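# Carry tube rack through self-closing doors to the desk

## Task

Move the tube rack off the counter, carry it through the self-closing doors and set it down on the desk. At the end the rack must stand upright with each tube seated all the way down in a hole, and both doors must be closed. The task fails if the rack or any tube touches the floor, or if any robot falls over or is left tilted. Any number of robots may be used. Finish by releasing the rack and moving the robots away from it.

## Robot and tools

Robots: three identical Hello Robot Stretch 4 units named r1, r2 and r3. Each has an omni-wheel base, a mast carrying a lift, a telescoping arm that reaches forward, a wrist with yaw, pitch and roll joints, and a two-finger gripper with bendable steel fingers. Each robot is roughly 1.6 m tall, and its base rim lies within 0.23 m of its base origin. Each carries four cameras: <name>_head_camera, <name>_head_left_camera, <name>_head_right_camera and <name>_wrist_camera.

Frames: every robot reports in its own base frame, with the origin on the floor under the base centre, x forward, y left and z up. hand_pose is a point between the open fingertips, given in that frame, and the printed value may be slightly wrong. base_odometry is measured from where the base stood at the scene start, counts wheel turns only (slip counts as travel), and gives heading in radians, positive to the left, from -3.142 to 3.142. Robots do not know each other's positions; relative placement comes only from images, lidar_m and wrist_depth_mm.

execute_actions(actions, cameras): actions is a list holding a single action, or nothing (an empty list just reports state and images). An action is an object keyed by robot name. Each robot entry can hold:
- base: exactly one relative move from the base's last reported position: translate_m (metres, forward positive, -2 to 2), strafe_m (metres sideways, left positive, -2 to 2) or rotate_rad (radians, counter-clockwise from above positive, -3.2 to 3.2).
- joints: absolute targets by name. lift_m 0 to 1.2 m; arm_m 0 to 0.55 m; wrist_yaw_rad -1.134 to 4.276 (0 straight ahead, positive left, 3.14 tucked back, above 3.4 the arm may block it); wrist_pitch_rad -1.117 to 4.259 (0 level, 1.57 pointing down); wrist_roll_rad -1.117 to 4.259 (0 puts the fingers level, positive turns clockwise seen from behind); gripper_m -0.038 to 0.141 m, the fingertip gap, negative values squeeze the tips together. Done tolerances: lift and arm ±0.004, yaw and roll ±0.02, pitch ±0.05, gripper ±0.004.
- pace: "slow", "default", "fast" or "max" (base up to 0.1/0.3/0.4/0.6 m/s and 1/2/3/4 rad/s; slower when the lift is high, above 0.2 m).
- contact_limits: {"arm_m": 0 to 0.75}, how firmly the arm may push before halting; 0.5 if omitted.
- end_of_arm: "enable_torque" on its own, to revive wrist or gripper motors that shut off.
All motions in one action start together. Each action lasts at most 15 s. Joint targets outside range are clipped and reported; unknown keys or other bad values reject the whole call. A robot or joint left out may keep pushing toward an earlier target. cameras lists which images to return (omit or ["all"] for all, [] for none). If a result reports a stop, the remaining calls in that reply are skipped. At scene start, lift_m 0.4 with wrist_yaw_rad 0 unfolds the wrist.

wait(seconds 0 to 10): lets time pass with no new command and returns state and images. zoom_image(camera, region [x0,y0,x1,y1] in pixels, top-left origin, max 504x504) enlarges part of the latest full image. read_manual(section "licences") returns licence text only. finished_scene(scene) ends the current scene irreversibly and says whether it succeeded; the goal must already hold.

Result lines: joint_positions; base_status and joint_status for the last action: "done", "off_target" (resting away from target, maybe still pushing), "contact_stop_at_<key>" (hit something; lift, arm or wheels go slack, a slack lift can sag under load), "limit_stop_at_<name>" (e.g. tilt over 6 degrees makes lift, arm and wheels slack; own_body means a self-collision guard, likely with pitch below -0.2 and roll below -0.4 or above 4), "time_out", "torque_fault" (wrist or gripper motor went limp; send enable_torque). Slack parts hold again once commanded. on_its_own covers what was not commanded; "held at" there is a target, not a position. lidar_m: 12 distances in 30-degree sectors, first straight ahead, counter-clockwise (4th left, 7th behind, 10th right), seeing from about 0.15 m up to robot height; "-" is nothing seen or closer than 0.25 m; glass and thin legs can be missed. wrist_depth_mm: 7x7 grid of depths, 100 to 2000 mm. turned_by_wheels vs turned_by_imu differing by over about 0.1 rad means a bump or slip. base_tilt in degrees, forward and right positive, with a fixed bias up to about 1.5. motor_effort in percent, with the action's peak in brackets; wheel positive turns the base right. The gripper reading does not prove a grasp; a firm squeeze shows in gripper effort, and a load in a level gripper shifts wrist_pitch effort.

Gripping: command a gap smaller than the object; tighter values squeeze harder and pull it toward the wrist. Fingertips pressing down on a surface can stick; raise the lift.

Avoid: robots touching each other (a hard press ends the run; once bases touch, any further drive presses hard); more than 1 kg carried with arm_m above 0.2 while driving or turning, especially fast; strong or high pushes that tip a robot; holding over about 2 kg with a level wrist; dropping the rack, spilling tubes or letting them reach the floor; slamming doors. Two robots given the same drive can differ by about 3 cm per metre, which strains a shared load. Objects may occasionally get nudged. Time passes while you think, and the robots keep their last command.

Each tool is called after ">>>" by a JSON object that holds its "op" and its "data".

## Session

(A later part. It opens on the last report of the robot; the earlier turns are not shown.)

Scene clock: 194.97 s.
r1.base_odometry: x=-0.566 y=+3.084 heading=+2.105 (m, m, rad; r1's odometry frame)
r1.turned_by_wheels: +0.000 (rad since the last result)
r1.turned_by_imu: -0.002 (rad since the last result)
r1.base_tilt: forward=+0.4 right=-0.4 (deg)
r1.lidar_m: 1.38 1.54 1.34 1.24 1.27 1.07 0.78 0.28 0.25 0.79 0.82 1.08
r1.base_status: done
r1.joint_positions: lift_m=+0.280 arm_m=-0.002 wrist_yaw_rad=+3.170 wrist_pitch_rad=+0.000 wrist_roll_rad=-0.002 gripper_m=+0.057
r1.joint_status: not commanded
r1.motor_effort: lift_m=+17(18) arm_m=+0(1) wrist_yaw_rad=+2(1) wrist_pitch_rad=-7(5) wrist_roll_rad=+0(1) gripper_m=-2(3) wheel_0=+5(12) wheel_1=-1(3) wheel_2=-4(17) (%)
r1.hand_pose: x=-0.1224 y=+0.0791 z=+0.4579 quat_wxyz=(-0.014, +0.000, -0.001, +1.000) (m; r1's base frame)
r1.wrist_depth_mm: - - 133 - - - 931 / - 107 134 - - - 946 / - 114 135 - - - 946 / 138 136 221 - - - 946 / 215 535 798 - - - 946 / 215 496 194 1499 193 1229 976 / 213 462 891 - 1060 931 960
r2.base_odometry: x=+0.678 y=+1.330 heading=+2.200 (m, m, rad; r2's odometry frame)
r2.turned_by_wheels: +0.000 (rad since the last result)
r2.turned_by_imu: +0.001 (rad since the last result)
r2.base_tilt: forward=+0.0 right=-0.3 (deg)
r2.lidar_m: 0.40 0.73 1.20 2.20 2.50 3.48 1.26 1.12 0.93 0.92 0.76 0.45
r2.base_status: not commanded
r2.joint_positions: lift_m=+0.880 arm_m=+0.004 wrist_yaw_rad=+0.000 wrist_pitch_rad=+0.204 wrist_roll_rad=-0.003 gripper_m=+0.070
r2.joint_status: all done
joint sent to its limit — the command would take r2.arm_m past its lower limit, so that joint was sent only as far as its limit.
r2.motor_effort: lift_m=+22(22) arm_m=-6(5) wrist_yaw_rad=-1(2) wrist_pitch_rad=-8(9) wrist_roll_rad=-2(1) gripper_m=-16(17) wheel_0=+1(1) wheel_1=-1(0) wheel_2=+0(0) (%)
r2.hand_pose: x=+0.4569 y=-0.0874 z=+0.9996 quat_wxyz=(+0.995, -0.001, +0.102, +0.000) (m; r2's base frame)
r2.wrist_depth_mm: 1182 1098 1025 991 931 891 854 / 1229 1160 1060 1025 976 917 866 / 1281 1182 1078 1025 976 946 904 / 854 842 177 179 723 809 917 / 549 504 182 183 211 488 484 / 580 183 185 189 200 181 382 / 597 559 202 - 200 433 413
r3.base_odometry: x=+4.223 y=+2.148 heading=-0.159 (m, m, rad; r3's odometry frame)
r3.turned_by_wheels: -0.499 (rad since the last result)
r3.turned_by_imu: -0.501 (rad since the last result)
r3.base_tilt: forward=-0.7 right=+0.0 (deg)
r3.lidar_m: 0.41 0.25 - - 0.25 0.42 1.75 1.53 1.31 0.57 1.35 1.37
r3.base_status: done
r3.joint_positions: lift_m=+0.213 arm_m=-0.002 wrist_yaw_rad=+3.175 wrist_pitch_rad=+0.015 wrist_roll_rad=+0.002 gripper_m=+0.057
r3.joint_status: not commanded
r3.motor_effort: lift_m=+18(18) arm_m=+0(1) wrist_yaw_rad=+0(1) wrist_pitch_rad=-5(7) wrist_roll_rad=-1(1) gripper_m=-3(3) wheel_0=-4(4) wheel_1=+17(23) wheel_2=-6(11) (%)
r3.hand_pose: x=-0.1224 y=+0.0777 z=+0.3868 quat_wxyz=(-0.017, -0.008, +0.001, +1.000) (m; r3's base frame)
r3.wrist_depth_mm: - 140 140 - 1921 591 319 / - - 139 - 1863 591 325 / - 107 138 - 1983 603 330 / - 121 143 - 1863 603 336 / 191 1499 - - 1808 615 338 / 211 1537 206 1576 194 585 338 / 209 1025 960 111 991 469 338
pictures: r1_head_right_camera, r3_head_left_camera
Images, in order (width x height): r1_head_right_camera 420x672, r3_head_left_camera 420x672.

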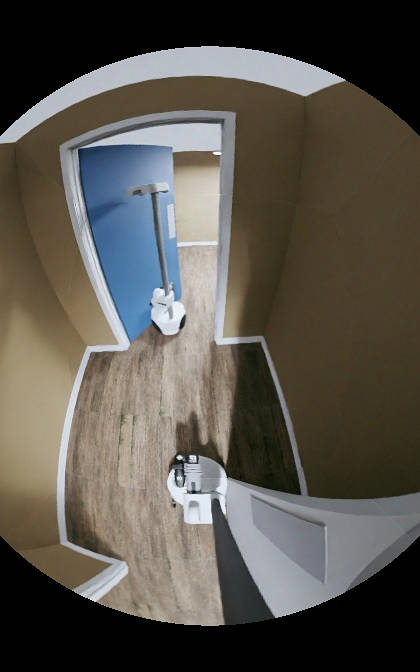

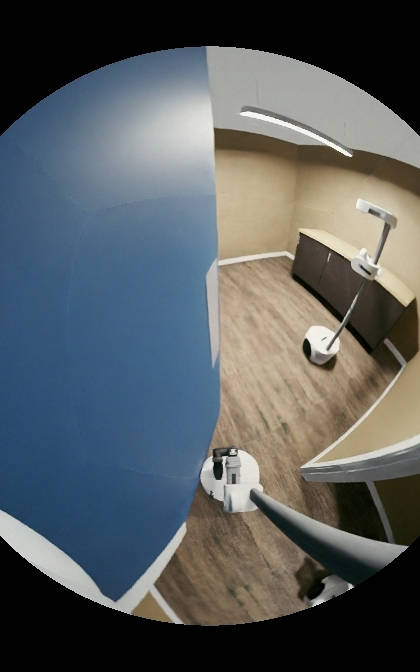

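>>> {"op": "execute_actions", "data": {"actions": [{"r2": {"base": {"rotate_rad": -1.8}, "pace": "slow"}, "r3": {"base": {"translate_m": 0.32}}}], "cameras": ["r2_head_right_camera", "r2_head_camera", "r3_head_left_camera"]}}

>>> {"op": "execute_actions", "data": {"actions": [{"r2": {"base": {"strafe_m": -0.5}}, "r3": {"base": {"strafe_m": 0.3}, "pace": "slow"}}], "cameras": ["r2_head_right_camera", "r2_head_camera", "r3_head_left_camera"]}}

Scene clock: 204.20 s.
r1.base_odometry: x=-0.566 y=+3.084 heading=+2.105 (m, m, rad; r1's odometry frame)
r1.turned_by_wheels: +0.000 (rad since the last result)
r1.turned_by_imu: -0.003 (rad since the last result)
r1.base_tilt: forward=+0.3 right=-0.3 (deg)
r1.lidar_m: 1.37 1.55 1.35 1.26 1.28 1.08 0.80 0.27 0.25 0.79 0.83 1.10
r1.base_status: not commanded
r1.joint_positions: lift_m=+0.280 arm_m=-0.002 wrist_yaw_rad=+3.170 wrist_pitch_rad=+0.000 wrist_roll_rad=-0.002 gripper_m=+0.057
r1.joint_status: not commanded
r1.motor_effort: lift_m=+18(18) arm_m=+0(0) wrist_yaw_rad=+0(0) wrist_pitch_rad=-5(6) wrist_roll_rad=-1(1) gripper_m=-2(2) wheel_0=+6(6) wheel_1=-1(1) wheel_2=-4(4) (%)
r1.hand_pose: x=-0.1224 y=+0.0791 z=+0.4579 quat_wxyz=(-0.014, +0.000, -0.001, +1.000) (m; r1's base frame)
r1.wrist_depth_mm: - - 134 - - - 931 / - 107 133 - - - 931 / - 114 135 - - - 946 / 138 136 222 - - - 960 / 215 530 798 - - - 960 / 215 496 194 1464 192 1255 946 / 214 462 878 - 1098 946 960
r2.base_odometry: x=+0.678 y=+1.330 heading=+0.401 (m, m, rad; r2's odometry frame)
r2.turned_by_wheels: -1.800 (rad since the last result)
r2.turned_by_imu: -1.786 (rad since the last result)
r2.base_tilt: forward=+0.0 right=-0.3 (deg)
r2.lidar_m: 0.41 0.96 0.66 0.63 0.66 0.91 2.18 2.29 3.11 1.19 1.14 0.46
r2.base_status: done
r2.joint_positions: lift_m=+0.880 arm_m=+0.004 wrist_yaw_rad=+0.000 wrist_pitch_rad=+0.204 wrist_roll_rad=-0.003 gripper_m=+0.070
r2.joint_status: not commanded
r2.motor_effort: lift_m=+22(22) arm_m=-6(6) wrist_yaw_rad=-1(0) wrist_pitch_rad=-9(9) wrist_roll_rad=-1(0) gripper_m=-15(20) wheel_0=+2(5) wheel_1=+1(5) wheel_2=+2(5) (%)
r2.hand_pose: x=+0.4569 y=-0.0874 z=+0.9996 quat_wxyz=(+0.995, -0.001, +0.102, +0.000) (m; r2's base frame)
r2.wrist_depth_mm: 634 640 647 640 640 654 640 / 654 661 661 668 676 668 668 / 691 691 691 676 691 691 699 / 707 715 177 179 699 723 723 / 741 750 182 183 212 741 750 / 768 183 185 189 200 181 768 / 798 798 202 - 200 798 809
r3.base_odometry: x=+4.539 y=+2.097 heading=-0.159 (m, m, rad; r3's odometry frame)
r3.turned_by_wheels: +0.000 (rad since the last result)
r3.turned_by_imu: +0.001 (rad since the last result)
r3.base_tilt: forward=-0.8 right=+0.0 (deg)
r3.lidar_m: 2.61 0.25 0.25 - 0.25 0.34 1.96 1.82 0.66 0.91 1.11 1.22
r3.base_status: done
r3.joint_positions: lift_m=+0.213 arm_m=-0.002 wrist_yaw_rad=+3.175 wrist_pitch_rad=+0.015 wrist_roll_rad=+0.002 gripper_m=+0.057
r3.joint_status: not commanded
r3.motor_effort: lift_m=+18(18) arm_m=+0(1) wrist_yaw_rad=+4(1) wrist_pitch_rad=-5(5) wrist_roll_rad=-2(2) gripper_m=-7(1) wheel_0=-5(5) wheel_1=+9(25) wheel_2=-2(14) (%)
r3.hand_pose: x=-0.1224 y=+0.0777 z=+0.3868 quat_wxyz=(-0.017, -0.008, +0.001, +1.000) (m; r3's base frame)
r3.wrist_depth_mm: - 140 139 - - 442 257 / - - 138 - - 452 253 / - 107 138 - - 459 256 / - 121 143 - - 469 258 / 192 1921 - - - 473 259 / 211 1576 205 1499 194 413 259 / 209 1008 946 111 931 329 260
pictures: r2_head_camera, r2_head_right_camera, r3_head_left_camera
Images, in order (width x height): r2_head_camera 420x560, r2_head_right_camera 420x672, r3_head_left_camera 420x672.

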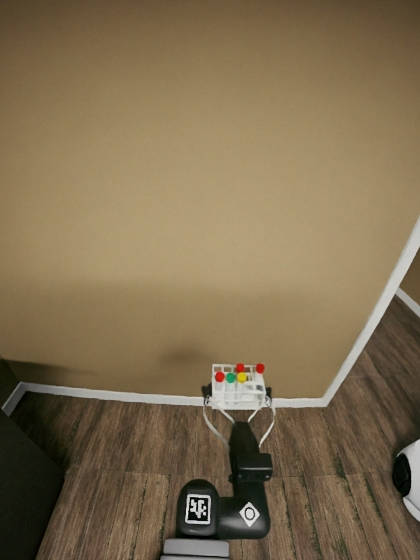

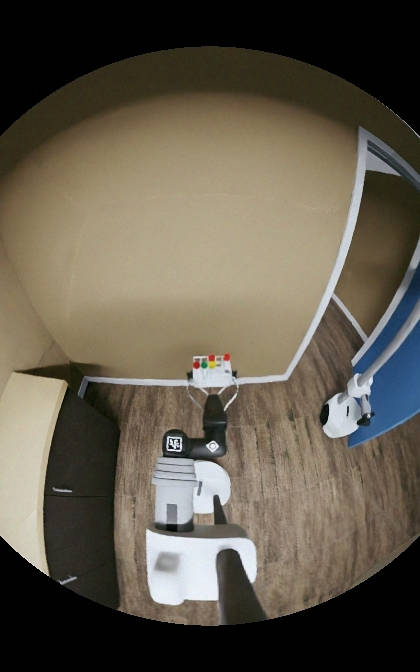

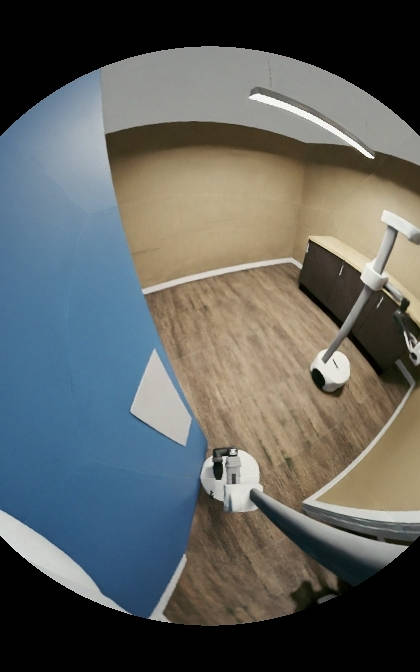

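Scene clock: 208.33 s.
r1.base_odometry: x=-0.566 y=+3.084 heading=+2.105 (m, m, rad; r1's odometry frame)
r1.turned_by_wheels: +0.000 (rad since the last result)
r1.turned_by_imu: -0.002 (rad since the last result)
r1.base_tilt: forward=+0.3 right=-0.3 (deg)
r1.lidar_m: 1.37 1.54 1.34 1.26 1.28 1.05 0.78 0.28 0.25 0.78 0.82 1.09
r1.base_status: not commanded
r1.joint_positions: lift_m=+0.280 arm_m=-0.002 wrist_yaw_rad=+3.170 wrist_pitch_rad=+0.000 wrist_roll_rad=-0.002 gripper_m=+0.057
r1.joint_status: not commanded
r1.motor_effort: lift_m=+18(18) arm_m=+0(0) wrist_yaw_rad=+0(1) wrist_pitch_rad=-8(7) wrist_roll_rad=-1(2) gripper_m=-1(3) wheel_0=+5(6) wheel_1=-1(1) wheel_2=-4(4) (%)
r1.hand_pose: x=-0.1224 y=+0.0791 z=+0.4579 quat_wxyz=(-0.014, +0.000, -0.001, +1.000) (m; r1's base frame)
r1.wrist_depth_mm: - - 134 - - - 946 / - 107 134 - - - 946 / - 114 135 - - - 946 / 138 136 222 - - - 960 / 214 535 798 - - - 960 / 214 496 193 1499 193 1255 976 / 214 462 891 - 1078 931 946
r2.base_odometry: x=+0.873 y=+0.869 heading=+0.401 (m, m, rad; r2's odometry frame)
r2.turned_by_wheels: +0.000 (rad since the last result)
r2.turned_by_imu: +0.000 (rad since the last result)
r2.base_tilt: forward=+0.0 right=-0.3 (deg)
r2.lidar_m: 0.41 0.98 1.21 1.13 1.18 1.62 2.18 2.27 3.07 0.91 0.88 0.46
r2.base_status: done
r2.joint_positions: lift_m=+0.880 arm_m=+0.004 wrist_yaw_rad=+0.000 wrist_pitch_rad=+0.204 wrist_roll_rad=-0.003 gripper_m=+0.070
r2.joint_status: not commanded
r2.motor_effort: lift_m=+22(22) arm_m=-6(6) wrist_yaw_rad=-1(1) wrist_pitch_rad=-9(8) wrist_roll_rad=+0(1) gripper_m=-17(20) wheel_0=-1(10) wheel_1=+0(8) wheel_2=+1(1) (%)
r2.hand_pose: x=+0.4569 y=-0.0874 z=+0.9996 quat_wxyz=(+0.995, -0.001, +0.102, +0.000) (m; r2's base frame)
r2.wrist_depth_mm: 640 654 654 647 647 - - / 668 676 668 676 668 - - / 691 699 683 683 691 - - / 715 715 177 179 707 - - / 750 750 182 183 213 - - / 778 183 185 190 201 181 - / 809 798 202 - 201 1576 1537
r3.base_odometry: x=+4.586 y=+2.393 heading=-0.159 (m, m, rad; r3's odometry frame)
r3.turned_by_wheels: +0.000 (rad since the last result)
r3.turned_by_imu: +0.001 (rad since the last result)
r3.base_tilt: forward=-0.7 right=+0.1 (deg)
r3.lidar_m: 2.52 2.47 0.25 - - 0.25 0.39 1.98 0.94 0.90 0.88 0.99
r3.base_status: done
r3.joint_positions: lift_m=+0.213 arm_m=-0.002 wrist_yaw_rad=+3.175 wrist_pitch_rad=+0.015 wrist_roll_rad=+0.002 gripper_m=+0.057
r3.joint_status: not commanded
r3.motor_effort: lift_m=+19(19) arm_m=+0(0) wrist_yaw_rad=+2(1) wrist_pitch_rad=-6(5) wrist_roll_rad=-3(2) gripper_m=-4(5) wheel_0=-6(17) wheel_1=+8(21) wheel_2=+2(2) (%)
r3.hand_pose: x=-0.1224 y=+0.0777 z=+0.3868 quat_wxyz=(-0.017, -0.008, +0.001, +1.000) (m; r3's base frame)
r3.wrist_depth_mm: - 140 140 788 364 236 186 / - - 139 798 370 237 188 / - 107 138 615 373 238 189 / - 121 143 707 375 239 190 / 192 1921 - - 351 241 191 / 211 1537 206 732 194 229 191 / 209 1008 946 111 327 208 190
pictures: r2_head_camera, r2_head_right_camera, r3_head_left_camera
Images, in order (width x height): r2_head_camera 420x560, r2_head_right_camera 420x672, r3_head_left_camera 420x672.

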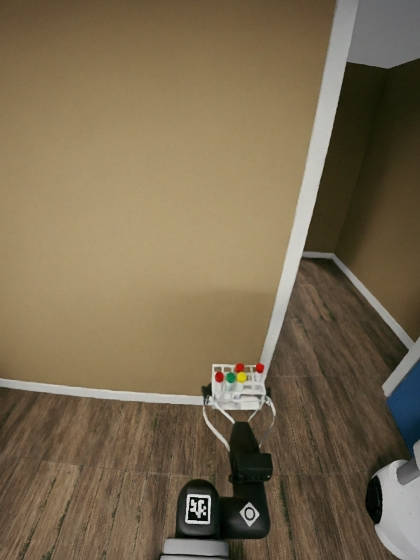

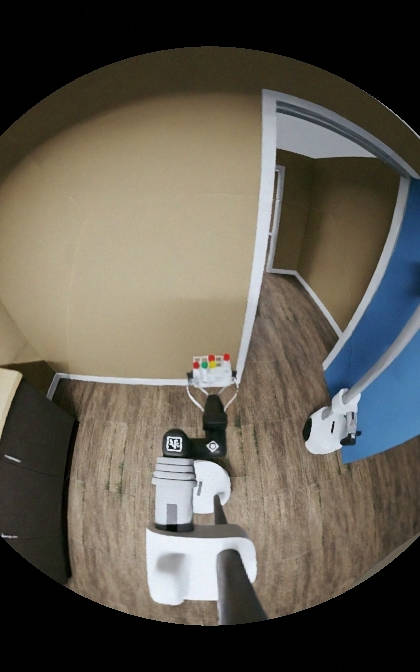

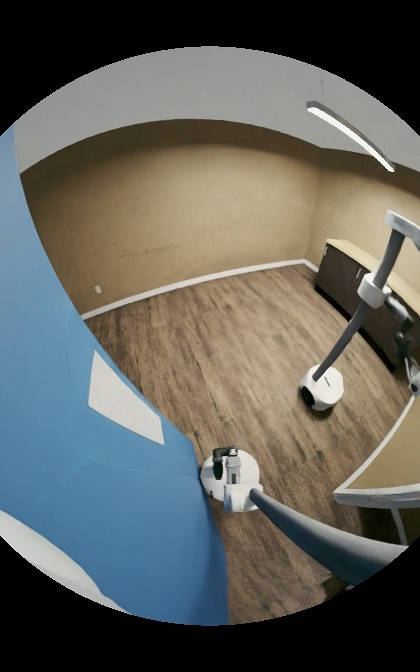

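>>> {"op": "execute_actions", "data": {"actions": [{"r2": {"base": {"translate_m": 0.3}}, "r3": {"base": {"rotate_rad": 0.36}, "pace": "slow"}}], "cameras": []}}

>>> {"op": "execute_actions", "data": {"actions": [{"r2": {"base": {"strafe_m": -0.3}}, "r3": {"base": {"translate_m": 0.33}}}], "cameras": ["r2_head_right_camera", "r2_head_camera", "r3_head_left_camera"]}}

Scene clock: 219.00 s.
r1.base_odometry: x=-0.566 y=+3.084 heading=+2.105 (m, m, rad; r1's odometry frame)
r1.turned_by_wheels: +0.000 (rad since the last result)
r1.turned_by_imu: -0.004 (rad since the last result)
r1.base_tilt: forward=+0.3 right=-0.3 (deg)
r1.lidar_m: 1.38 1.54 1.33 1.25 1.26 1.07 0.79 0.28 0.25 0.79 0.84 1.09
r1.base_status: not commanded
r1.joint_positions: lift_m=+0.280 arm_m=-0.002 wrist_yaw_rad=+3.170 wrist_pitch_rad=+0.000 wrist_roll_rad=-0.002 gripper_m=+0.057
r1.joint_status: not commanded
r1.motor_effort: lift_m=+17(17) arm_m=+1(0) wrist_yaw_rad=+1(1) wrist_pitch_rad=-6(5) wrist_roll_rad=-2(2) gripper_m=-2(2) wheel_0=+5(5) wheel_1=-1(1) wheel_2=-4(4) (%)
r1.hand_pose: x=-0.1224 y=+0.0791 z=+0.4579 quat_wxyz=(-0.014, +0.000, -0.001, +1.000) (m; r1's base frame)
r1.wrist_depth_mm: - - 134 - - - 931 / - 107 134 - - - 946 / - 114 135 - - - 931 / 138 136 222 - - - 960 / 213 535 798 - - - 960 / 214 500 194 1464 193 1255 960 / 213 462 878 - 1098 946 960
r2.base_odometry: x=+1.149 y=+0.986 heading=+0.401 (m, m, rad; r2's odometry frame)
r2.turned_by_wheels: +0.000 (rad since the last result)
r2.turned_by_imu: +0.003 (rad since the last result)
r2.base_tilt: forward=+0.0 right=-0.3 (deg)
r2.lidar_m: 0.39 0.65 0.91 1.12 1.19 1.63 2.50 2.61 1.30 0.86 1.34 0.44
r2.base_status: done
r2.joint_positions: lift_m=+0.880 arm_m=+0.003 wrist_yaw_rad=+0.000 wrist_pitch_rad=+0.204 wrist_roll_rad=-0.003 gripper_m=+0.070
r2.joint_status: not commanded
r2.motor_effort: lift_m=+22(22) arm_m=-5(6) wrist_yaw_rad=-2(1) wrist_pitch_rad=-9(9) wrist_roll_rad=+0(1) gripper_m=-19(19) wheel_0=+2(6) wheel_1=+1(4) wheel_2=+1(9) (%)
r2.hand_pose: x=+0.4569 y=-0.0874 z=+0.9997 quat_wxyz=(+0.995, -0.001, +0.102, +0.000) (m; r2's base frame)
r2.wrist_depth_mm: 370 368 370 373 373 373 364 / 382 379 387 384 387 384 - / 397 397 392 392 397 399 - / 410 410 177 179 410 410 - / 427 427 181 183 213 427 - / 442 183 185 189 201 181 - / 459 462 202 - 200 459 1618
r3.base_odometry: x=+4.586 y=+2.393 heading=+0.201 (m, m, rad; r3's odometry frame)
r3.turned_by_wheels: +0.359 (rad since the last result)
r3.turned_by_imu: +0.362 (rad since the last result)
r3.base_tilt: forward=-0.7 right=+0.0 (deg)
r3.lidar_m: 2.47 0.25 0.25 - 0.25 0.33 1.98 0.98 0.93 0.86 2.30 2.58
r3.base_status: done
r3.joint_positions: lift_m=+0.213 arm_m=-0.002 wrist_yaw_rad=+3.175 wrist_pitch_rad=+0.015 wrist_roll_rad=+0.002 gripper_m=+0.057
r3.joint_status: not commanded
r3.motor_effort: lift_m=+18(18) arm_m=+1(1) wrist_yaw_rad=+1(0) wrist_pitch_rad=-5(7) wrist_roll_rad=+0(2) gripper_m=-3(0) wheel_0=-11(11) wheel_1=+3(6) wheel_2=+0(2) (%)
r3.hand_pose: x=-0.1224 y=+0.0777 z=+0.3868 quat_wxyz=(-0.017, -0.008, +0.001, +1.000) (m; r3's base frame)
r3.wrist_depth_mm: - 140 140 - - 373 236 / - - 138 - - 379 238 / - 107 138 - - 384 234 / - 121 142 - - 389 236 / 192 - - - - 394 237 / 211 1576 206 1576 193 353 237 / 209 1008 946 111 991 290 246
pictures: none
No camera images: the call's "cameras" was empty. Leave "cameras" out to get every camera's image.

Scene clock: 221.57 s.
r1.base_odometry: x=-0.566 y=+3.084 heading=+2.105 (m, m, rad; r1's odometry frame)
r1.turned_by_wheels: +0.000 (rad since the last result)
r1.turned_by_imu: -0.001 (rad since the last result)
r1.base_tilt: forward=+0.3 right=-0.4 (deg)
r1.lidar_m: 1.38 1.54 1.35 1.26 1.28 1.06 0.80 0.28 0.25 0.80 0.82 1.10
r1.base_status: not commanded
r1.joint_positions: lift_m=+0.280 arm_m=-0.002 wrist_yaw_rad=+3.170 wrist_pitch_rad=+0.000 wrist_roll_rad=-0.002 gripper_m=+0.057
r1.joint_status: not commanded
r1.motor_effort: lift_m=+18(17) arm_m=+0(0) wrist_yaw_rad=+1(0) wrist_pitch_rad=-8(6) wrist_roll_rad=-1(3) gripper_m=-2(1) wheel_0=+6(5) wheel_1=-1(1) wheel_2=-4(4) (%)
r1.hand_pose: x=-0.1224 y=+0.0791 z=+0.4579 quat_wxyz=(-0.014, +0.000, -0.001, +1.000) (m; r1's base frame)
r1.wrist_depth_mm: - - 134 - - - 946 / - 107 133 - - - 946 / - 114 135 - - - 946 / 138 137 221 - - - 960 / 215 535 809 - - - 960 / 214 496 194 1464 193 1229 976 / 215 459 878 - 1078 946 946
r2.base_odometry: x=+1.266 y=+0.710 heading=+0.401 (m, m, rad; r2's odometry frame)
r2.turned_by_wheels: +0.000 (rad since the last result)
r2.turned_by_imu: +0.001 (rad since the last result)
r2.base_tilt: forward=+0.0 right=-0.2 (deg)
r2.lidar_m: 0.41 0.68 0.92 1.43 1.50 2.04 2.48 2.61 0.62 0.64 1.05 0.46
r2.base_status: done
r2.joint_positions: lift_m=+0.880 arm_m=+0.003 wrist_yaw_rad=+0.000 wrist_pitch_rad=+0.204 wrist_roll_rad=-0.003 gripper_m=+0.070
r2.joint_status: not commanded
r2.motor_effort: lift_m=+22(22) arm_m=-6(6) wrist_yaw_rad=-1(1) wrist_pitch_rad=-9(9) wrist_roll_rad=-2(2) gripper_m=-18(18) wheel_0=+0(7) wheel_1=+1(9) wheel_2=+1(0) (%)
r2.hand_pose: x=+0.4569 y=-0.0874 z=+0.9997 quat_wxyz=(+0.995, -0.001, +0.102, +0.000) (m; r2's base frame)
r2.wrist_depth_mm: 373 370 373 1661 - - - / 387 384 384 1921 - - - / 399 399 387 394 - - - / 413 415 177 179 - - - / 433 433 181 183 213 - - / 442 183 185 189 201 181 1921 / 469 466 202 - 200 1576 1576
r3.base_odometry: x=+4.910 y=+2.458 heading=+0.201 (m, m, rad; r3's odometry frame)
r3.turned_by_wheels: +0.000 (rad since the last result)
r3.turned_by_imu: +0.001 (rad since the last result)
r3.base_tilt: forward=-0.7 right=+0.0 (deg)
r3.lidar_m: 2.14 2.24 1.92 1.85 0.25 0.31 2.30 0.89 0.64 0.65 2.29 2.24
r3.base_status: done
r3.joint_positions: lift_m=+0.213 arm_m=-0.002 wrist_yaw_rad=+3.175 wrist_pitch_rad=+0.015 wrist_roll_rad=+0.002 gripper_m=+0.057
r3.joint_status: not commanded
r3.motor_effort: lift_m=+19(18) arm_m=+1(0) wrist_yaw_rad=+2(1) wrist_pitch_rad=-5(6) wrist_roll_rad=+1(1) gripper_m=-4(1) wheel_0=-3(9) wheel_1=+4(12) wheel_2=-1(10) (%)
r3.hand_pose: x=-0.1224 y=+0.0778 z=+0.3868 quat_wxyz=(-0.017, -0.008, +0.001, +1.000) (m; r3's base frame)
r3.wrist_depth_mm: - 140 139 - - 338 224 / - - 138 - - 345 227 / - 107 138 - - 351 230 / - 121 143 - - 357 224 / 192 - - - 960 357 233 / 211 1618 206 1499 193 325 234 / 208 1025 946 111 778 273 233
pictures: r2_head_camera, r2_head_right_camera, r3_head_left_camera
Images, in order (width x height): r2_head_camera 420x560, r2_head_right_camera 420x672, r3_head_left_camera 420x672.

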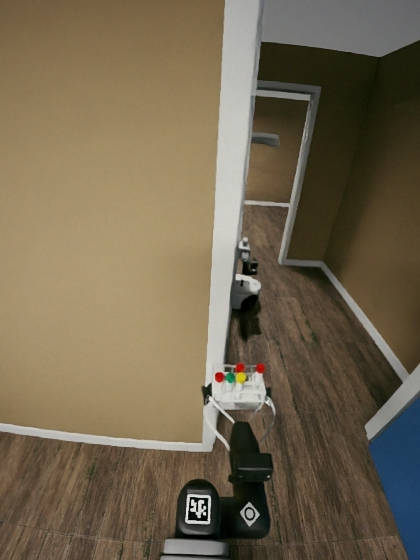

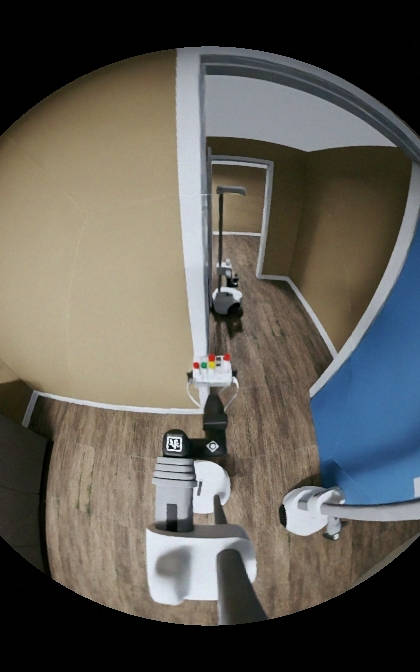

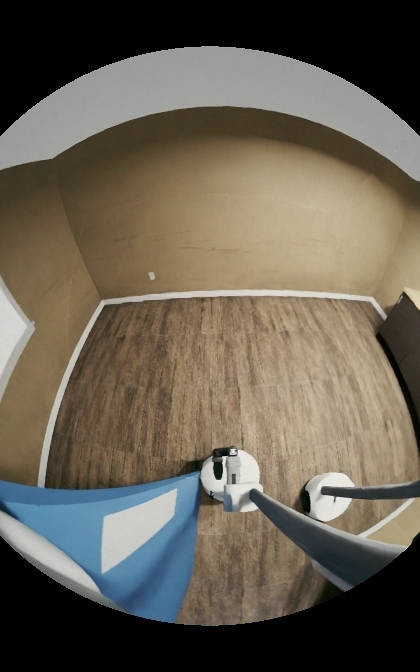

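>>> {"op": "execute_actions", "data": {"actions": [{"r2": {"base": {"strafe_m": -0.33}}}], "cameras": ["r2_head_left_camera", "r2_head_camera"]}}

Scene clock: 229.63 s.
r1.base_odometry: x=-0.566 y=+3.084 heading=+2.105 (m, m, rad; r1's odometry frame)
r1.turned_by_wheels: +0.000 (rad since the last result)
r1.turned_by_imu: -0.003 (rad since the last result)
r1.base_tilt: forward=+0.4 right=-0.4 (deg)
r1.lidar_m: 1.38 1.52 1.32 1.25 1.28 1.08 0.79 0.26 0.25 0.79 0.81 1.11
r1.base_status: not commanded
r1.joint_positions: lift_m=+0.280 arm_m=-0.002 wrist_yaw_rad=+3.170 wrist_pitch_rad=+0.000 wrist_roll_rad=-0.002 gripper_m=+0.057
r1.joint_status: not commanded
r1.motor_effort: lift_m=+18(18) arm_m=+0(0) wrist_yaw_rad=+1(2) wrist_pitch_rad=-7(6) wrist_roll_rad=+1(1) gripper_m=-3(3) wheel_0=+5(5) wheel_1=-1(1) wheel_2=-4(4) (%)
r1.hand_pose: x=-0.1224 y=+0.0791 z=+0.4579 quat_wxyz=(-0.014, +0.000, -0.001, +1.000) (m; r1's base frame)
r1.wrist_depth_mm: - - 133 - - - 931 / - 107 134 - - - 946 / - 114 135 - - - 946 / 138 136 222 - - - 960 / 215 530 798 - - - 960 / 215 496 194 1499 193 1229 960 / 214 462 891 - 1078 946 946
r2.base_odometry: x=+1.395 y=+0.406 heading=+0.402 (m, m, rad; r2's odometry frame)
r2.turned_by_wheels: +0.000 (rad since the last result)
r2.turned_by_imu: +0.002 (rad since the last result)
r2.base_tilt: forward=+0.1 right=-0.2 (deg)
r2.lidar_m: 0.41 0.70 0.91 1.77 1.82 2.59 2.48 0.35 0.33 0.53 0.70 0.44
r2.base_status: done
r2.joint_positions: lift_m=+0.880 arm_m=+0.003 wrist_yaw_rad=+0.000 wrist_pitch_rad=+0.204 wrist_roll_rad=-0.003 gripper_m=+0.070
r2.joint_status: not commanded
r2.motor_effort: lift_m=+22(22) arm_m=-6(6) wrist_yaw_rad=+0(0) wrist_pitch_rad=-9(9) wrist_roll_rad=-1(0) gripper_m=-20(19) wheel_0=+0(10) wheel_1=+1(8) wheel_2=+1(1) (%)
r2.hand_pose: x=+0.4569 y=-0.0874 z=+0.9997 quat_wxyz=(+0.995, -0.001, +0.102, +0.000) (m; r2's base frame)
r2.wrist_depth_mm: 496 1808 - - - - 1661 / 473 1808 - - - - 1661 / 462 1756 - - - - 1661 / 469 1808 176 179 228 - 1618 / 466 1756 181 183 213 - 1661 / 469 183 185 190 200 181 1618 / 488 1537 202 - 200 1537 1537
r3.base_odometry: x=+4.910 y=+2.458 heading=+0.201 (m, m, rad; r3's odometry frame)
r3.turned_by_wheels: +0.000 (rad since the last result)
r3.turned_by_imu: +0.001 (rad since the last result)
r3.base_tilt: forward=-0.8 right=+0.0 (deg)
r3.lidar_m: 2.16 2.21 1.92 1.84 0.25 0.29 2.31 0.33 0.33 0.56 2.31 2.25
r3.base_status: not commanded
r3.joint_positions: lift_m=+0.213 arm_m=-0.002 wrist_yaw_rad=+3.175 wrist_pitch_rad=+0.015 wrist_roll_rad=+0.002 gripper_m=+0.057
r3.joint_status: not commanded
r3.motor_effort: lift_m=+18(19) arm_m=+1(0) wrist_yaw_rad=+1(0) wrist_pitch_rad=-6(5) wrist_roll_rad=+0(2) gripper_m=-4(4) wheel_0=-3(3) wheel_1=+4(4) wheel_2=-1(1) (%)
r3.hand_pose: x=-0.1224 y=+0.0778 z=+0.3868 quat_wxyz=(-0.017, -0.008, +0.001, +1.000) (m; r3's base frame)
r3.wrist_depth_mm: - 140 140 - - 342 225 / - - 138 - - 347 227 / - 107 138 - - 349 229 / - 121 142 - - 355 224 / 192 - - - 960 357 233 / 210 1618 205 1537 193 329 234 / 209 960 946 111 768 271 234
pictures: r2_head_camera, r2_head_left_camera
Images, in order (width x height): r2_head_camera 420x560, r2_head_left_camera 420x672.

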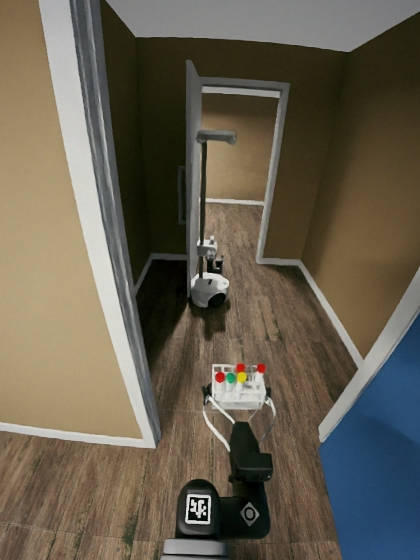

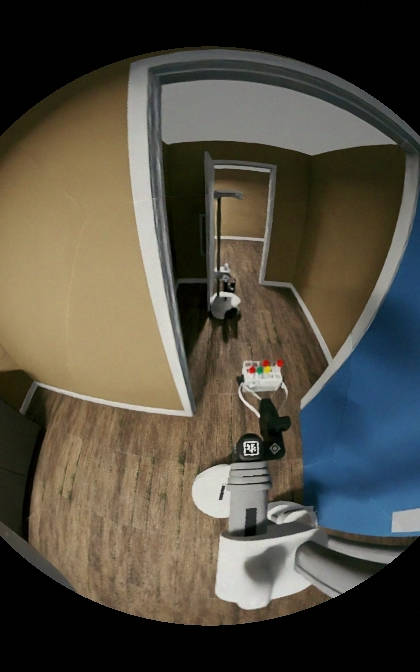

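>>> {"op": "execute_actions", "data": {"actions": [{"r2": {"base": {"rotate_rad": -0.27}, "pace": "slow"}}], "cameras": []}}

>>> {"op": "execute_actions", "data": {"actions": [{"r2": {"base": {"translate_m": 1.6}}, "r3": {"base": {"rotate_rad": -2.84}, "pace": "slow"}}], "cameras": ["r2_head_left_camera", "r2_head_camera", "r3_head_right_camera"]}}

Scene clock: 249.53 s.
r1.base_odometry: x=-0.566 y=+3.084 heading=+2.105 (m, m, rad; r1's odometry frame)
r1.turned_by_wheels: +0.000 (rad since the last result)
r1.turned_by_imu: -0.005 (rad since the last result)
r1.base_tilt: forward=+0.3 right=-0.3 (deg)
r1.lidar_m: 1.38 1.55 1.35 1.25 1.28 1.06 0.77 0.27 0.25 0.78 0.82 1.10
r1.base_status: not commanded
r1.joint_positions: lift_m=+0.280 arm_m=-0.002 wrist_yaw_rad=+3.170 wrist_pitch_rad=+0.000 wrist_roll_rad=-0.002 gripper_m=+0.057
r1.joint_status: not commanded
r1.motor_effort: lift_m=+18(17) arm_m=+0(0) wrist_yaw_rad=+0(2) wrist_pitch_rad=-5(5) wrist_roll_rad=+1(0) gripper_m=-2(2) wheel_0=+5(5) wheel_1=-1(1) wheel_2=-4(4) (%)
r1.hand_pose: x=-0.1224 y=+0.0791 z=+0.4579 quat_wxyz=(-0.014, +0.000, -0.001, +1.000) (m; r1's base frame)
r1.wrist_depth_mm: - - 133 - - - 946 / - 107 134 - - - 946 / - 114 135 - - - 946 / 138 136 222 - - - 960 / 214 530 809 - - - 960 / 214 496 194 1499 193 1229 960 / 215 462 891 - 1078 946 946
r2.base_odometry: x=+1.395 y=+0.406 heading=+0.132 (m, m, rad; r2's odometry frame)
r2.turned_by_wheels: -0.270 (rad since the last result)
r2.turned_by_imu: -0.265 (rad since the last result)
r2.base_tilt: forward=+0.0 right=-0.2 (deg)
r2.lidar_m: 0.40 0.68 0.73 1.23 1.78 2.03 2.49 2.49 0.34 0.36 0.65 0.48
r2.base_status: done
r2.joint_positions: lift_m=+0.880 arm_m=+0.003 wrist_yaw_rad=+0.000 wrist_pitch_rad=+0.204 wrist_roll_rad=-0.003 gripper_m=+0.070
r2.joint_status: not commanded
r2.motor_effort: lift_m=+22(21) arm_m=-6(6) wrist_yaw_rad=-1(1) wrist_pitch_rad=-9(9) wrist_roll_rad=+0(1) gripper_m=-17(15) wheel_0=+1(3) wheel_1=+2(5) wheel_2=+1(5) (%)
r2.hand_pose: x=+0.4569 y=-0.0874 z=+0.9997 quat_wxyz=(+0.995, -0.001, +0.102, +0.000) (m; r2's base frame)
r2.wrist_depth_mm: - 1808 - - - 1499 609 / - - - - - 1464 615 / - - - - - 1537 627 / - - 177 180 1921 1537 640 / - - 181 184 213 1576 603 / 1983 183 185 190 201 181 615 / 1618 1576 202 - 201 1499 615
r3.base_odometry: x=+4.910 y=+2.458 heading=+0.201 (m, m, rad; r3's odometry frame)
r3.turned_by_wheels: +0.000 (rad since the last result)
r3.turned_by_imu: +0.001 (rad since the last result)
r3.base_tilt: forward=-0.7 right=+0.1 (deg)
r3.lidar_m: 2.15 2.21 1.93 1.85 0.25 0.31 0.71 0.37 0.33 2.21 2.29 2.25
r3.base_status: not commanded
r3.joint_positions: lift_m=+0.213 arm_m=-0.002 wrist_yaw_rad=+3.175 wrist_pitch_rad=+0.015 wrist_roll_rad=+0.002 gripper_m=+0.057
r3.joint_status: not commanded
r3.motor_effort: lift_m=+18(19) arm_m=+1(0) wrist_yaw_rad=+1(2) wrist_pitch_rad=-7(7) wrist_roll_rad=-2(5) gripper_m=+0(7) wheel_0=-3(3) wheel_1=+4(4) wheel_2=+0(1) (%)
r3.hand_pose: x=-0.1224 y=+0.0778 z=+0.3868 quat_wxyz=(-0.017, -0.008, +0.001, +1.000) (m; r3's base frame)
r3.wrist_depth_mm: - 140 140 - - 342 225 / - - 138 - - 345 227 / - 107 138 - - 349 229 / - 121 143 - - 355 224 / 193 - - - 960 357 233 / 211 1576 206 1537 194 325 234 / 209 946 960 111 768 272 234
pictures: none
No camera images: the call's "cameras" was empty. Leave "cameras" out to get every camera's image.

Scene clock: 256.33 s.
r1.base_odometry: x=-0.566 y=+3.084 heading=+2.105 (m, m, rad; r1's odometry frame)
r1.turned_by_wheels: +0.000 (rad since the last result)
r1.turned_by_imu: -0.003 (rad since the last result)
r1.base_tilt: forward=+0.2 right=-0.4 (deg)
r1.lidar_m: 1.39 0.52 0.56 0.58 1.30 1.06 0.78 0.26 0.25 0.79 0.82 1.10
r1.base_status: not commanded
r1.joint_positions: lift_m=+0.280 arm_m=-0.002 wrist_yaw_rad=+3.170 wrist_pitch_rad=+0.000 wrist_roll_rad=-0.002 gripper_m=+0.057
r1.joint_status: not commanded
r1.motor_effort: lift_m=+17(18) arm_m=+0(0) wrist_yaw_rad=+1(1) wrist_pitch_rad=-6(5) wrist_roll_rad=-1(1) gripper_m=-3(3) wheel_0=+5(5) wheel_1=-1(1) wheel_2=-4(4) (%)
r1.hand_pose: x=-0.1224 y=+0.0791 z=+0.4579 quat_wxyz=(-0.014, +0.000, -0.001, +1.000) (m; r1's base frame)
r1.wrist_depth_mm: - - 133 - - - 931 / - 107 133 - - - 946 / - 114 135 - - - 960 / 138 136 222 - - - 960 / 214 535 809 - - - 960 / 214 496 194 1499 193 1255 960 / 214 462 878 - 1078 960 946
r2.base_odometry: x=+2.981 y=+0.617 heading=+0.132 (m, m, rad; r2's odometry frame)
r2.turned_by_wheels: +0.000 (rad since the last result)
r2.turned_by_imu: +0.000 (rad since the last result)
r2.base_tilt: forward=+0.0 right=-0.2 (deg)
r2.lidar_m: 0.40 0.53 0.51 1.22 1.22 1.04 1.67 0.81 0.88 0.85 0.83 0.44
r2.base_status: done
r2.joint_positions: lift_m=+0.880 arm_m=+0.003 wrist_yaw_rad=+0.000 wrist_pitch_rad=+0.204 wrist_roll_rad=-0.003 gripper_m=+0.070
r2.joint_status: not commanded
r2.motor_effort: lift_m=+22(22) arm_m=-6(6) wrist_yaw_rad=-2(1) wrist_pitch_rad=-9(8) wrist_roll_rad=-1(1) gripper_m=-19(19) wheel_0=+2(5) wheel_1=+0(6) wheel_2=+0(9) (%)
r2.hand_pose: x=+0.4569 y=-0.0874 z=+0.9997 quat_wxyz=(+0.995, -0.001, +0.102, +0.000) (m; r2's base frame)
r2.wrist_depth_mm: - - 1182 1205 1229 891 707 / - - - 1255 1281 904 715 / - - 1182 1255 1205 931 732 / - - 177 180 1138 931 732 / - - 181 185 212 960 741 / - 183 185 190 201 181 750 / 1576 1576 202 - 200 991 759
r3.base_odometry: x=+4.910 y=+2.458 heading=-2.639 (m, m, rad; r3's odometry frame)
r3.turned_by_wheels: -2.840 (rad since the last result)
r3.turned_by_imu: -2.853 (rad since the last result)
r3.base_tilt: forward=-0.8 right=+0.0 (deg)
r3.lidar_m: 1.67 1.19 2.06 2.19 2.46 2.14 2.17 2.52 - 0.25 0.25 0.52
r3.base_status: done
r3.joint_positions: lift_m=+0.213 arm_m=-0.002 wrist_yaw_rad=+3.175 wrist_pitch_rad=+0.015 wrist_roll_rad=+0.002 gripper_m=+0.057
r3.joint_status: not commanded
r3.motor_effort: lift_m=+19(19) arm_m=+1(1) wrist_yaw_rad=+1(0) wrist_pitch_rad=-5(5) wrist_roll_rad=-1(2) gripper_m=-4(1) wheel_0=+4(4) wheel_1=-3(12) wheel_2=+3(11) (%)
r3.hand_pose: x=-0.1223 y=+0.0778 z=+0.3869 quat_wxyz=(-0.017, -0.008, +0.001, +1.000) (m; r3's base frame)
r3.wrist_depth_mm: - 140 140 - - - 1921 / - - 138 - - - 1921 / - 107 138 - - - 1921 / - 121 143 - - - 1921 / 192 - - - - - 1983 / 211 1537 206 1499 194 1464 1397 / 210 1025 946 111 991 904 1008
pictures: r2_head_camera, r2_head_left_camera, r3_head_right_camera
Images, in order (width x height): r2_head_camera 420x560, r2_head_left_camera 420x672, r3_head_right_camera 420x672.

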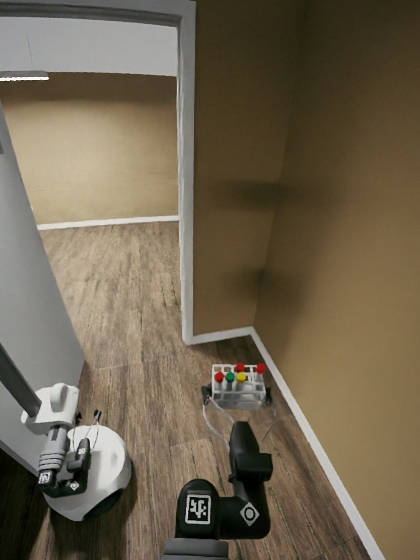

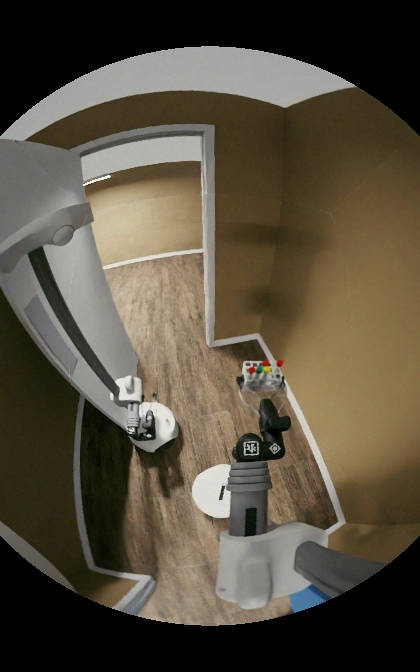

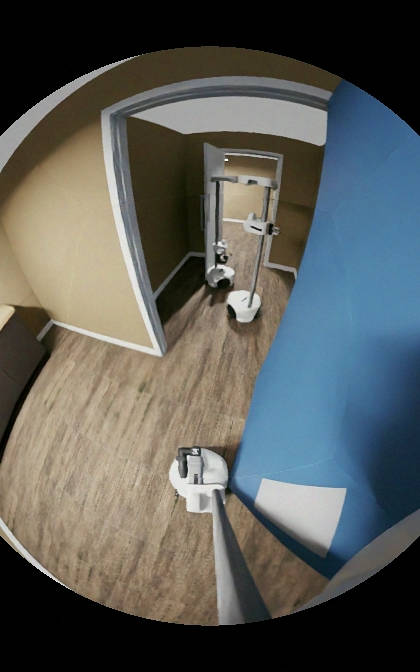

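>>> {"op": "execute_actions", "data": {"actions": [{"r2": {"base": {"translate_m": 0.62}}, "r3": {"base": {"translate_m": 0.7}}}], "cameras": []}}

>>> {"op": "execute_actions", "data": {"actions": [{"r2": {"base": {"rotate_rad": 0.62}, "pace": "slow"}, "r3": {"base": {"translate_m": 0.15}, "pace": "slow"}}], "cameras": ["r2_head_left_camera", "r2_head_camera", "r3_head_right_camera"]}}

Scene clock: 267.97 s.
r1.base_odometry: x=-0.566 y=+3.084 heading=+2.105 (m, m, rad; r1's odometry frame)
r1.turned_by_wheels: +0.000 (rad since the last result)
r1.turned_by_imu: -0.004 (rad since the last result)
r1.base_tilt: forward=+0.4 right=-0.3 (deg)
r1.lidar_m: 1.38 1.55 0.48 0.38 0.43 1.06 0.80 0.27 0.25 0.79 0.82 1.06
r1.base_status: not commanded
r1.joint_positions: lift_m=+0.280 arm_m=-0.002 wrist_yaw_rad=+3.170 wrist_pitch_rad=+0.000 wrist_roll_rad=-0.002 gripper_m=+0.057
r1.joint_status: not commanded
r1.motor_effort: lift_m=+18(18) arm_m=+0(0) wrist_yaw_rad=+0(0) wrist_pitch_rad=-6(6) wrist_roll_rad=-2(0) gripper_m=-2(2) wheel_0=+5(6) wheel_1=-1(1) wheel_2=-4(4) (%)
r1.hand_pose: x=-0.1224 y=+0.0791 z=+0.4579 quat_wxyz=(-0.014, +0.000, -0.001, +1.000) (m; r1's base frame)
r1.wrist_depth_mm: - - 133 - - - 946 / - 107 134 - - - 931 / - 114 135 - - - 960 / 138 137 223 - - - 946 / 215 535 809 - - - 960 / 214 500 194 1499 193 1255 960 / 215 462 878 - 1060 946 946
r2.base_odometry: x=+3.596 y=+0.699 heading=+0.132 (m, m, rad; r2's odometry frame)
r2.turned_by_wheels: +0.000 (rad since the last result)
r2.turned_by_imu: +0.003 (rad since the last result)
r2.base_tilt: forward=+0.1 right=-0.3 (deg)
r2.lidar_m: 0.42 4.13 0.92 0.37 0.39 1.62 1.63 1.34 0.77 0.67 0.65 0.45
r2.base_status: done
r2.joint_positions: lift_m=+0.880 arm_m=+0.003 wrist_yaw_rad=+0.000 wrist_pitch_rad=+0.204 wrist_roll_rad=-0.003 gripper_m=+0.070
r2.joint_status: not commanded
r2.motor_effort: lift_m=+21(21) arm_m=-6(6) wrist_yaw_rad=-1(1) wrist_pitch_rad=-8(9) wrist_roll_rad=-1(1) gripper_m=-18(16) wheel_0=+1(7) wheel_1=+1(4) wheel_2=+1(9) (%)
r2.hand_pose: x=+0.4569 y=-0.0874 z=+0.9997 quat_wxyz=(+0.995, -0.001, +0.102, +0.000) (m; r2's base frame)
r2.wrist_depth_mm: - - 597 634 676 668 530 / - - 609 654 699 683 544 / - - 609 661 707 691 544 / - - 176 179 723 715 549 / - - 182 183 213 707 559 / - 183 185 189 200 181 569 / 1618 1537 202 - 200 741 569
r3.base_odometry: x=+4.297 y=+2.120 heading=-2.639 (m, m, rad; r3's odometry frame)
r3.turned_by_wheels: +0.000 (rad since the last result)
r3.turned_by_imu: +0.003 (rad since the last result)
r3.base_tilt: forward=-0.7 right=+0.0 (deg)
r3.lidar_m: 1.59 0.56 0.65 2.02 2.36 0.35 0.25 - 0.25 0.25 0.53 1.62
r3.base_status: done
r3.joint_positions: lift_m=+0.213 arm_m=-0.002 wrist_yaw_rad=+3.175 wrist_pitch_rad=+0.015 wrist_roll_rad=+0.002 gripper_m=+0.057
r3.joint_status: not commanded
r3.motor_effort: lift_m=+19(19) arm_m=+0(1) wrist_yaw_rad=+2(3) wrist_pitch_rad=-5(6) wrist_roll_rad=-1(1) gripper_m=-3(4) wheel_0=+4(7) wheel_1=-18(19) wheel_2=+8(9) (%)
r3.hand_pose: x=-0.1223 y=+0.0778 z=+0.3869 quat_wxyz=(-0.017, -0.008, +0.001, +1.000) (m; r3's base frame)
r3.wrist_depth_mm: - 140 140 424 508 - - / - - 139 421 504 - - / - 107 138 424 504 - - / - 121 143 418 500 - - / 192 307 362 424 496 - - / 211 315 205 418 194 1464 1430 / 209 310 357 111 508 904 1008
pictures: none
No camera images: the call's "cameras" was empty. Leave "cameras" out to get every camera's image.

Scene clock: 270.77 s.
r1.base_odometry: x=-0.566 y=+3.084 heading=+2.105 (m, m, rad; r1's odometry frame)
r1.turned_by_wheels: +0.000 (rad since the last result)
r1.turned_by_imu: -0.001 (rad since the last result)
r1.base_tilt: forward=+0.3 right=-0.3 (deg)
r1.lidar_m: 1.36 1.53 0.45 0.38 0.44 0.63 0.78 0.28 0.25 0.78 0.82 1.11
r1.base_status: not commanded
r1.joint_positions: lift_m=+0.280 arm_m=-0.002 wrist_yaw_rad=+3.170 wrist_pitch_rad=+0.000 wrist_roll_rad=-0.002 gripper_m=+0.057
r1.joint_status: not commanded
r1.motor_effort: lift_m=+18(18) arm_m=+0(0) wrist_yaw_rad=+1(2) wrist_pitch_rad=-7(8) wrist_roll_rad=-1(0) gripper_m=-1(2) wheel_0=+5(5) wheel_1=-1(1) wheel_2=-4(4) (%)
r1.hand_pose: x=-0.1224 y=+0.0791 z=+0.4579 quat_wxyz=(-0.014, +0.000, -0.001, +1.000) (m; r1's base frame)
r1.wrist_depth_mm: - - 134 - - - 931 / - 107 134 - - - 946 / - 114 135 - - - 946 / 138 136 221 - - - 946 / 214 530 809 - - - 960 / 215 496 194 1430 193 1229 976 / 214 462 878 - 1078 960 960
r2.base_odometry: x=+3.596 y=+0.699 heading=+0.752 (m, m, rad; r2's odometry frame)
r2.turned_by_wheels: +0.620 (rad since the last result)
r2.turned_by_imu: +0.616 (rad since the last result)
r2.base_tilt: forward=+0.0 right=-0.2 (deg)
r2.lidar_m: 0.40 0.88 0.37 0.41 1.63 1.48 1.20 0.75 0.64 0.67 0.81 0.45
r2.base_status: done
r2.joint_positions: lift_m=+0.880 arm_m=+0.003 wrist_yaw_rad=+0.000 wrist_pitch_rad=+0.204 wrist_roll_rad=-0.003 gripper_m=+0.070
r2.joint_status: not commanded
r2.motor_effort: lift_m=+21(21) arm_m=-6(5) wrist_yaw_rad=-1(1) wrist_pitch_rad=-9(8) wrist_roll_rad=-1(0) gripper_m=-17(18) wheel_0=-3(5) wheel_1=-1(6) wheel_2=-2(5) (%)
r2.hand_pose: x=+0.4569 y=-0.0874 z=+0.9997 quat_wxyz=(+0.995, -0.001, +0.102, +0.000) (m; r2's base frame)
r2.wrist_depth_mm: 732 - - - - 544 480 / 741 - - - - 535 496 / 750 - - - - 530 512 / 759 - 177 179 - 554 525 / 768 1042 182 183 212 564 539 / 778 183 185 190 201 181 559 / 798 1042 202 - 200 615 580
r3.base_odometry: x=+4.165 y=+2.047 heading=-2.639 (m, m, rad; r3's odometry frame)
r3.turned_by_wheels: +0.000 (rad since the last result)
r3.turned_by_imu: +0.001 (rad since the last result)
r3.base_tilt: forward=-0.7 right=+0.0 (deg)
r3.lidar_m: 1.41 0.49 0.46 2.01 2.33 0.27 0.25 - 0.25 0.31 1.29 1.48
r3.base_status: done
r3.joint_positions: lift_m=+0.213 arm_m=-0.002 wrist_yaw_rad=+3.175 wrist_pitch_rad=+0.015 wrist_roll_rad=+0.002 gripper_m=+0.057
r3.joint_status: not commanded
r3.motor_effort: lift_m=+19(19) arm_m=+1(1) wrist_yaw_rad=+1(0) wrist_pitch_rad=-6(6) wrist_roll_rad=-1(2) gripper_m=-5(3) wheel_0=+2(6) wheel_1=-16(17) wheel_2=+13(12) (%)
r3.hand_pose: x=-0.1223 y=+0.0778 z=+0.3869 quat_wxyz=(-0.017, -0.008, +0.001, +1.000) (m; r3's base frame)
r3.wrist_depth_mm: - 140 140 368 402 445 - / - - 138 366 402 445 - / - 107 138 366 399 442 - / - 121 143 366 397 442 - / 192 304 336 364 399 442 - / 211 310 206 364 194 439 1336 / 209 307 334 111 402 424 931
pictures: r2_head_camera, r2_head_left_camera, r3_head_right_camera
Images, in order (width x height): r2_head_camera 420x560, r2_head_left_camera 420x672, r3_head_right_camera 420x672.

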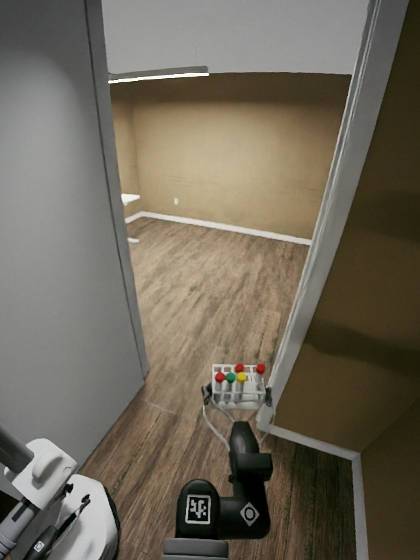

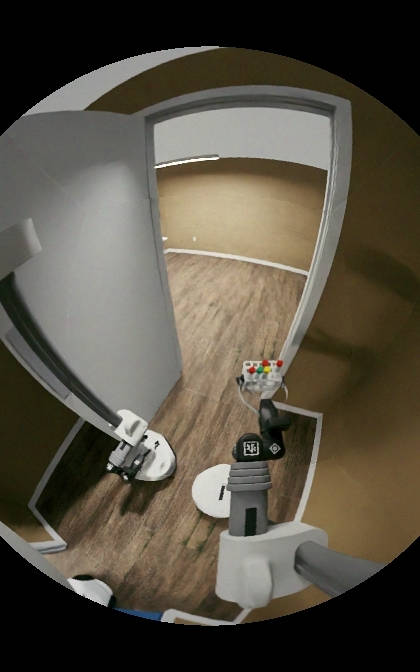

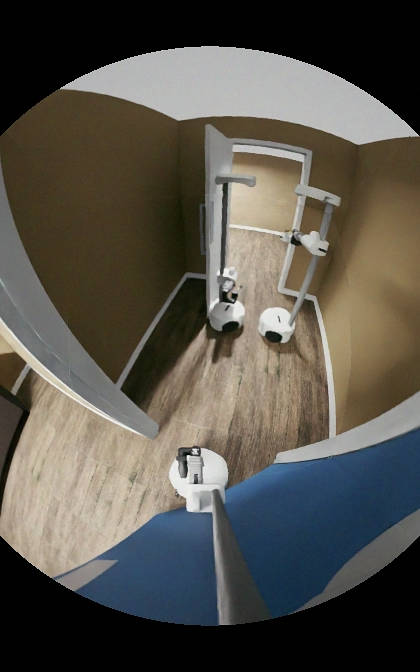

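>>> {"op": "execute_actions", "data": {"actions": [{"r2": {"base": {"translate_m": 1.8}}, "r3": {"base": {"translate_m": 0.55}, "pace": "slow"}}], "cameras": ["r2_head_left_camera", "r2_head_camera", "r1_head_left_camera"]}}

Scene clock: 281.97 s.
r1.base_odometry: x=-0.566 y=+3.084 heading=+2.105 (m, m, rad; r1's odometry frame)
r1.turned_by_wheels: +0.000 (rad since the last result)
r1.turned_by_imu: -0.004 (rad since the last result)
r1.base_tilt: forward=+0.3 right=-0.3 (deg)
r1.lidar_m: 0.90 1.48 1.33 1.25 1.26 1.06 0.79 0.27 0.25 0.78 0.83 1.09
r1.base_status: not commanded
r1.joint_positions: lift_m=+0.280 arm_m=-0.002 wrist_yaw_rad=+3.170 wrist_pitch_rad=+0.000 wrist_roll_rad=-0.002 gripper_m=+0.057
r1.joint_status: not commanded
r1.motor_effort: lift_m=+18(17) arm_m=+0(0) wrist_yaw_rad=+1(1) wrist_pitch_rad=-6(7) wrist_roll_rad=-1(1) gripper_m=-3(5) wheel_0=+5(6) wheel_1=-1(1) wheel_2=-4(4) (%)
r1.hand_pose: x=-0.1224 y=+0.0791 z=+0.4579 quat_wxyz=(-0.014, +0.000, -0.001, +1.000) (m; r1's base frame)
r1.wrist_depth_mm: - - 134 - - - 946 / - 107 134 - - - 946 / - 114 135 - - - 946 / 138 137 222 - - - 946 / 214 530 809 1708 - - 960 / 214 496 194 1464 193 1255 960 / 213 459 891 - 1098 946 960
r2.base_odometry: x=+4.911 y=+1.929 heading=+0.752 (m, m, rad; r2's odometry frame)
r2.turned_by_wheels: +0.000 (rad since the last result)
r2.turned_by_imu: +0.001 (rad since the last result)
r2.base_tilt: forward=+0.0 right=-0.3 (deg)
r2.lidar_m: 0.39 1.87 1.65 1.31 0.79 0.73 1.58 0.95 1.68 2.31 2.71 0.45
r2.base_status: done
r2.joint_positions: lift_m=+0.880 arm_m=+0.003 wrist_yaw_rad=+0.000 wrist_pitch_rad=+0.204 wrist_roll_rad=-0.003 gripper_m=+0.070
r2.joint_status: not commanded
r2.motor_effort: lift_m=+21(21) arm_m=-6(5) wrist_yaw_rad=-1(1) wrist_pitch_rad=-8(9) wrist_roll_rad=-1(1) gripper_m=-20(17) wheel_0=+0(6) wheel_1=+1(5) wheel_2=+1(9) (%)
r2.hand_pose: x=+0.4569 y=-0.0874 z=+0.9997 quat_wxyz=(+0.995, -0.001, +0.102, +0.000) (m; r2's base frame)
r2.wrist_depth_mm: - - - - 1921 1863 1756 / - - - - - 1863 1708 / - - - - - 1983 1756 / - - 178 180 - - 1863 / - - 182 184 212 - 1921 / - 183 185 190 201 181 1921 / 1576 1576 202 - 200 1576 1576
r3.base_odometry: x=+3.683 y=+1.783 heading=-2.639 (m, m, rad; r3's odometry frame)
r3.turned_by_wheels: +0.000 (rad since the last result)
r3.turned_by_imu: +0.002 (rad since the last result)
r3.base_tilt: forward=-0.7 right=+0.0 (deg)
r3.lidar_m: 0.92 0.94 0.80 0.47 0.36 0.29 0.31 0.38 0.69 1.26 1.48 0.91
r3.base_status: done
r3.joint_positions: lift_m=+0.213 arm_m=-0.002 wrist_yaw_rad=+3.175 wrist_pitch_rad=+0.015 wrist_roll_rad=+0.002 gripper_m=+0.057
r3.joint_status: not commanded
r3.motor_effort: lift_m=+18(18) arm_m=+0(0) wrist_yaw_rad=+1(2) wrist_pitch_rad=-6(6) wrist_roll_rad=-4(2) gripper_m=-4(1) wheel_0=+1(4) wheel_1=+2(18) wheel_2=+0(13) (%)
r3.hand_pose: x=-0.1223 y=+0.0778 z=+0.3869 quat_wxyz=(-0.017, -0.008, +0.001, +1.000) (m; r3's base frame)
r3.wrist_depth_mm: - 140 139 439 402 370 347 / - - 138 439 404 370 349 / - 107 139 427 402 373 347 / - 121 143 433 402 370 347 / 192 517 477 436 399 373 349 / 211 530 206 430 193 368 347 / 210 535 477 110 394 362 349
pictures: r1_head_left_camera, r2_head_camera, r2_head_left_camera
Images, in order (width x height): r1_head_left_camera 420x672, r2_head_camera 420x560, r2_head_left_camera 420x672.

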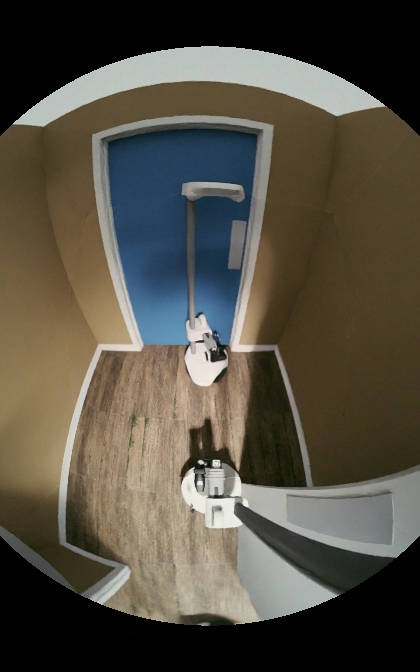

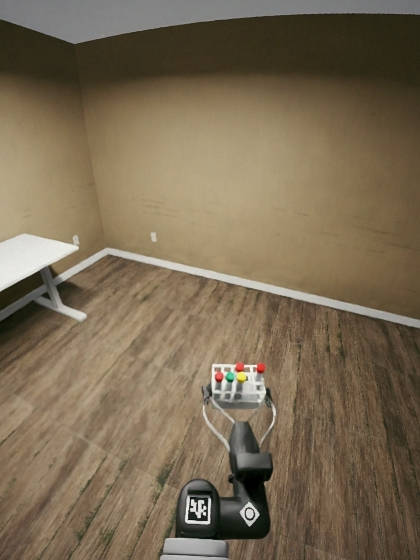

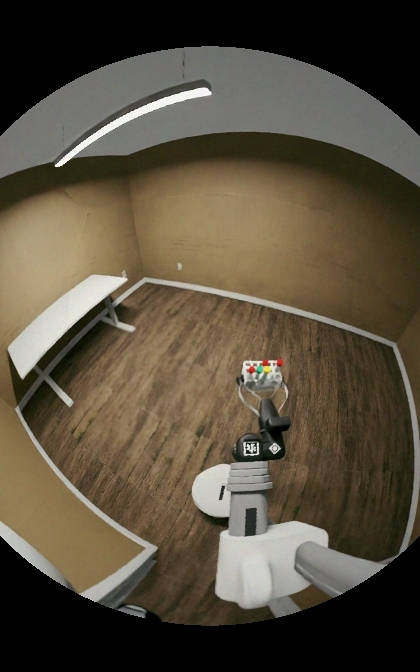

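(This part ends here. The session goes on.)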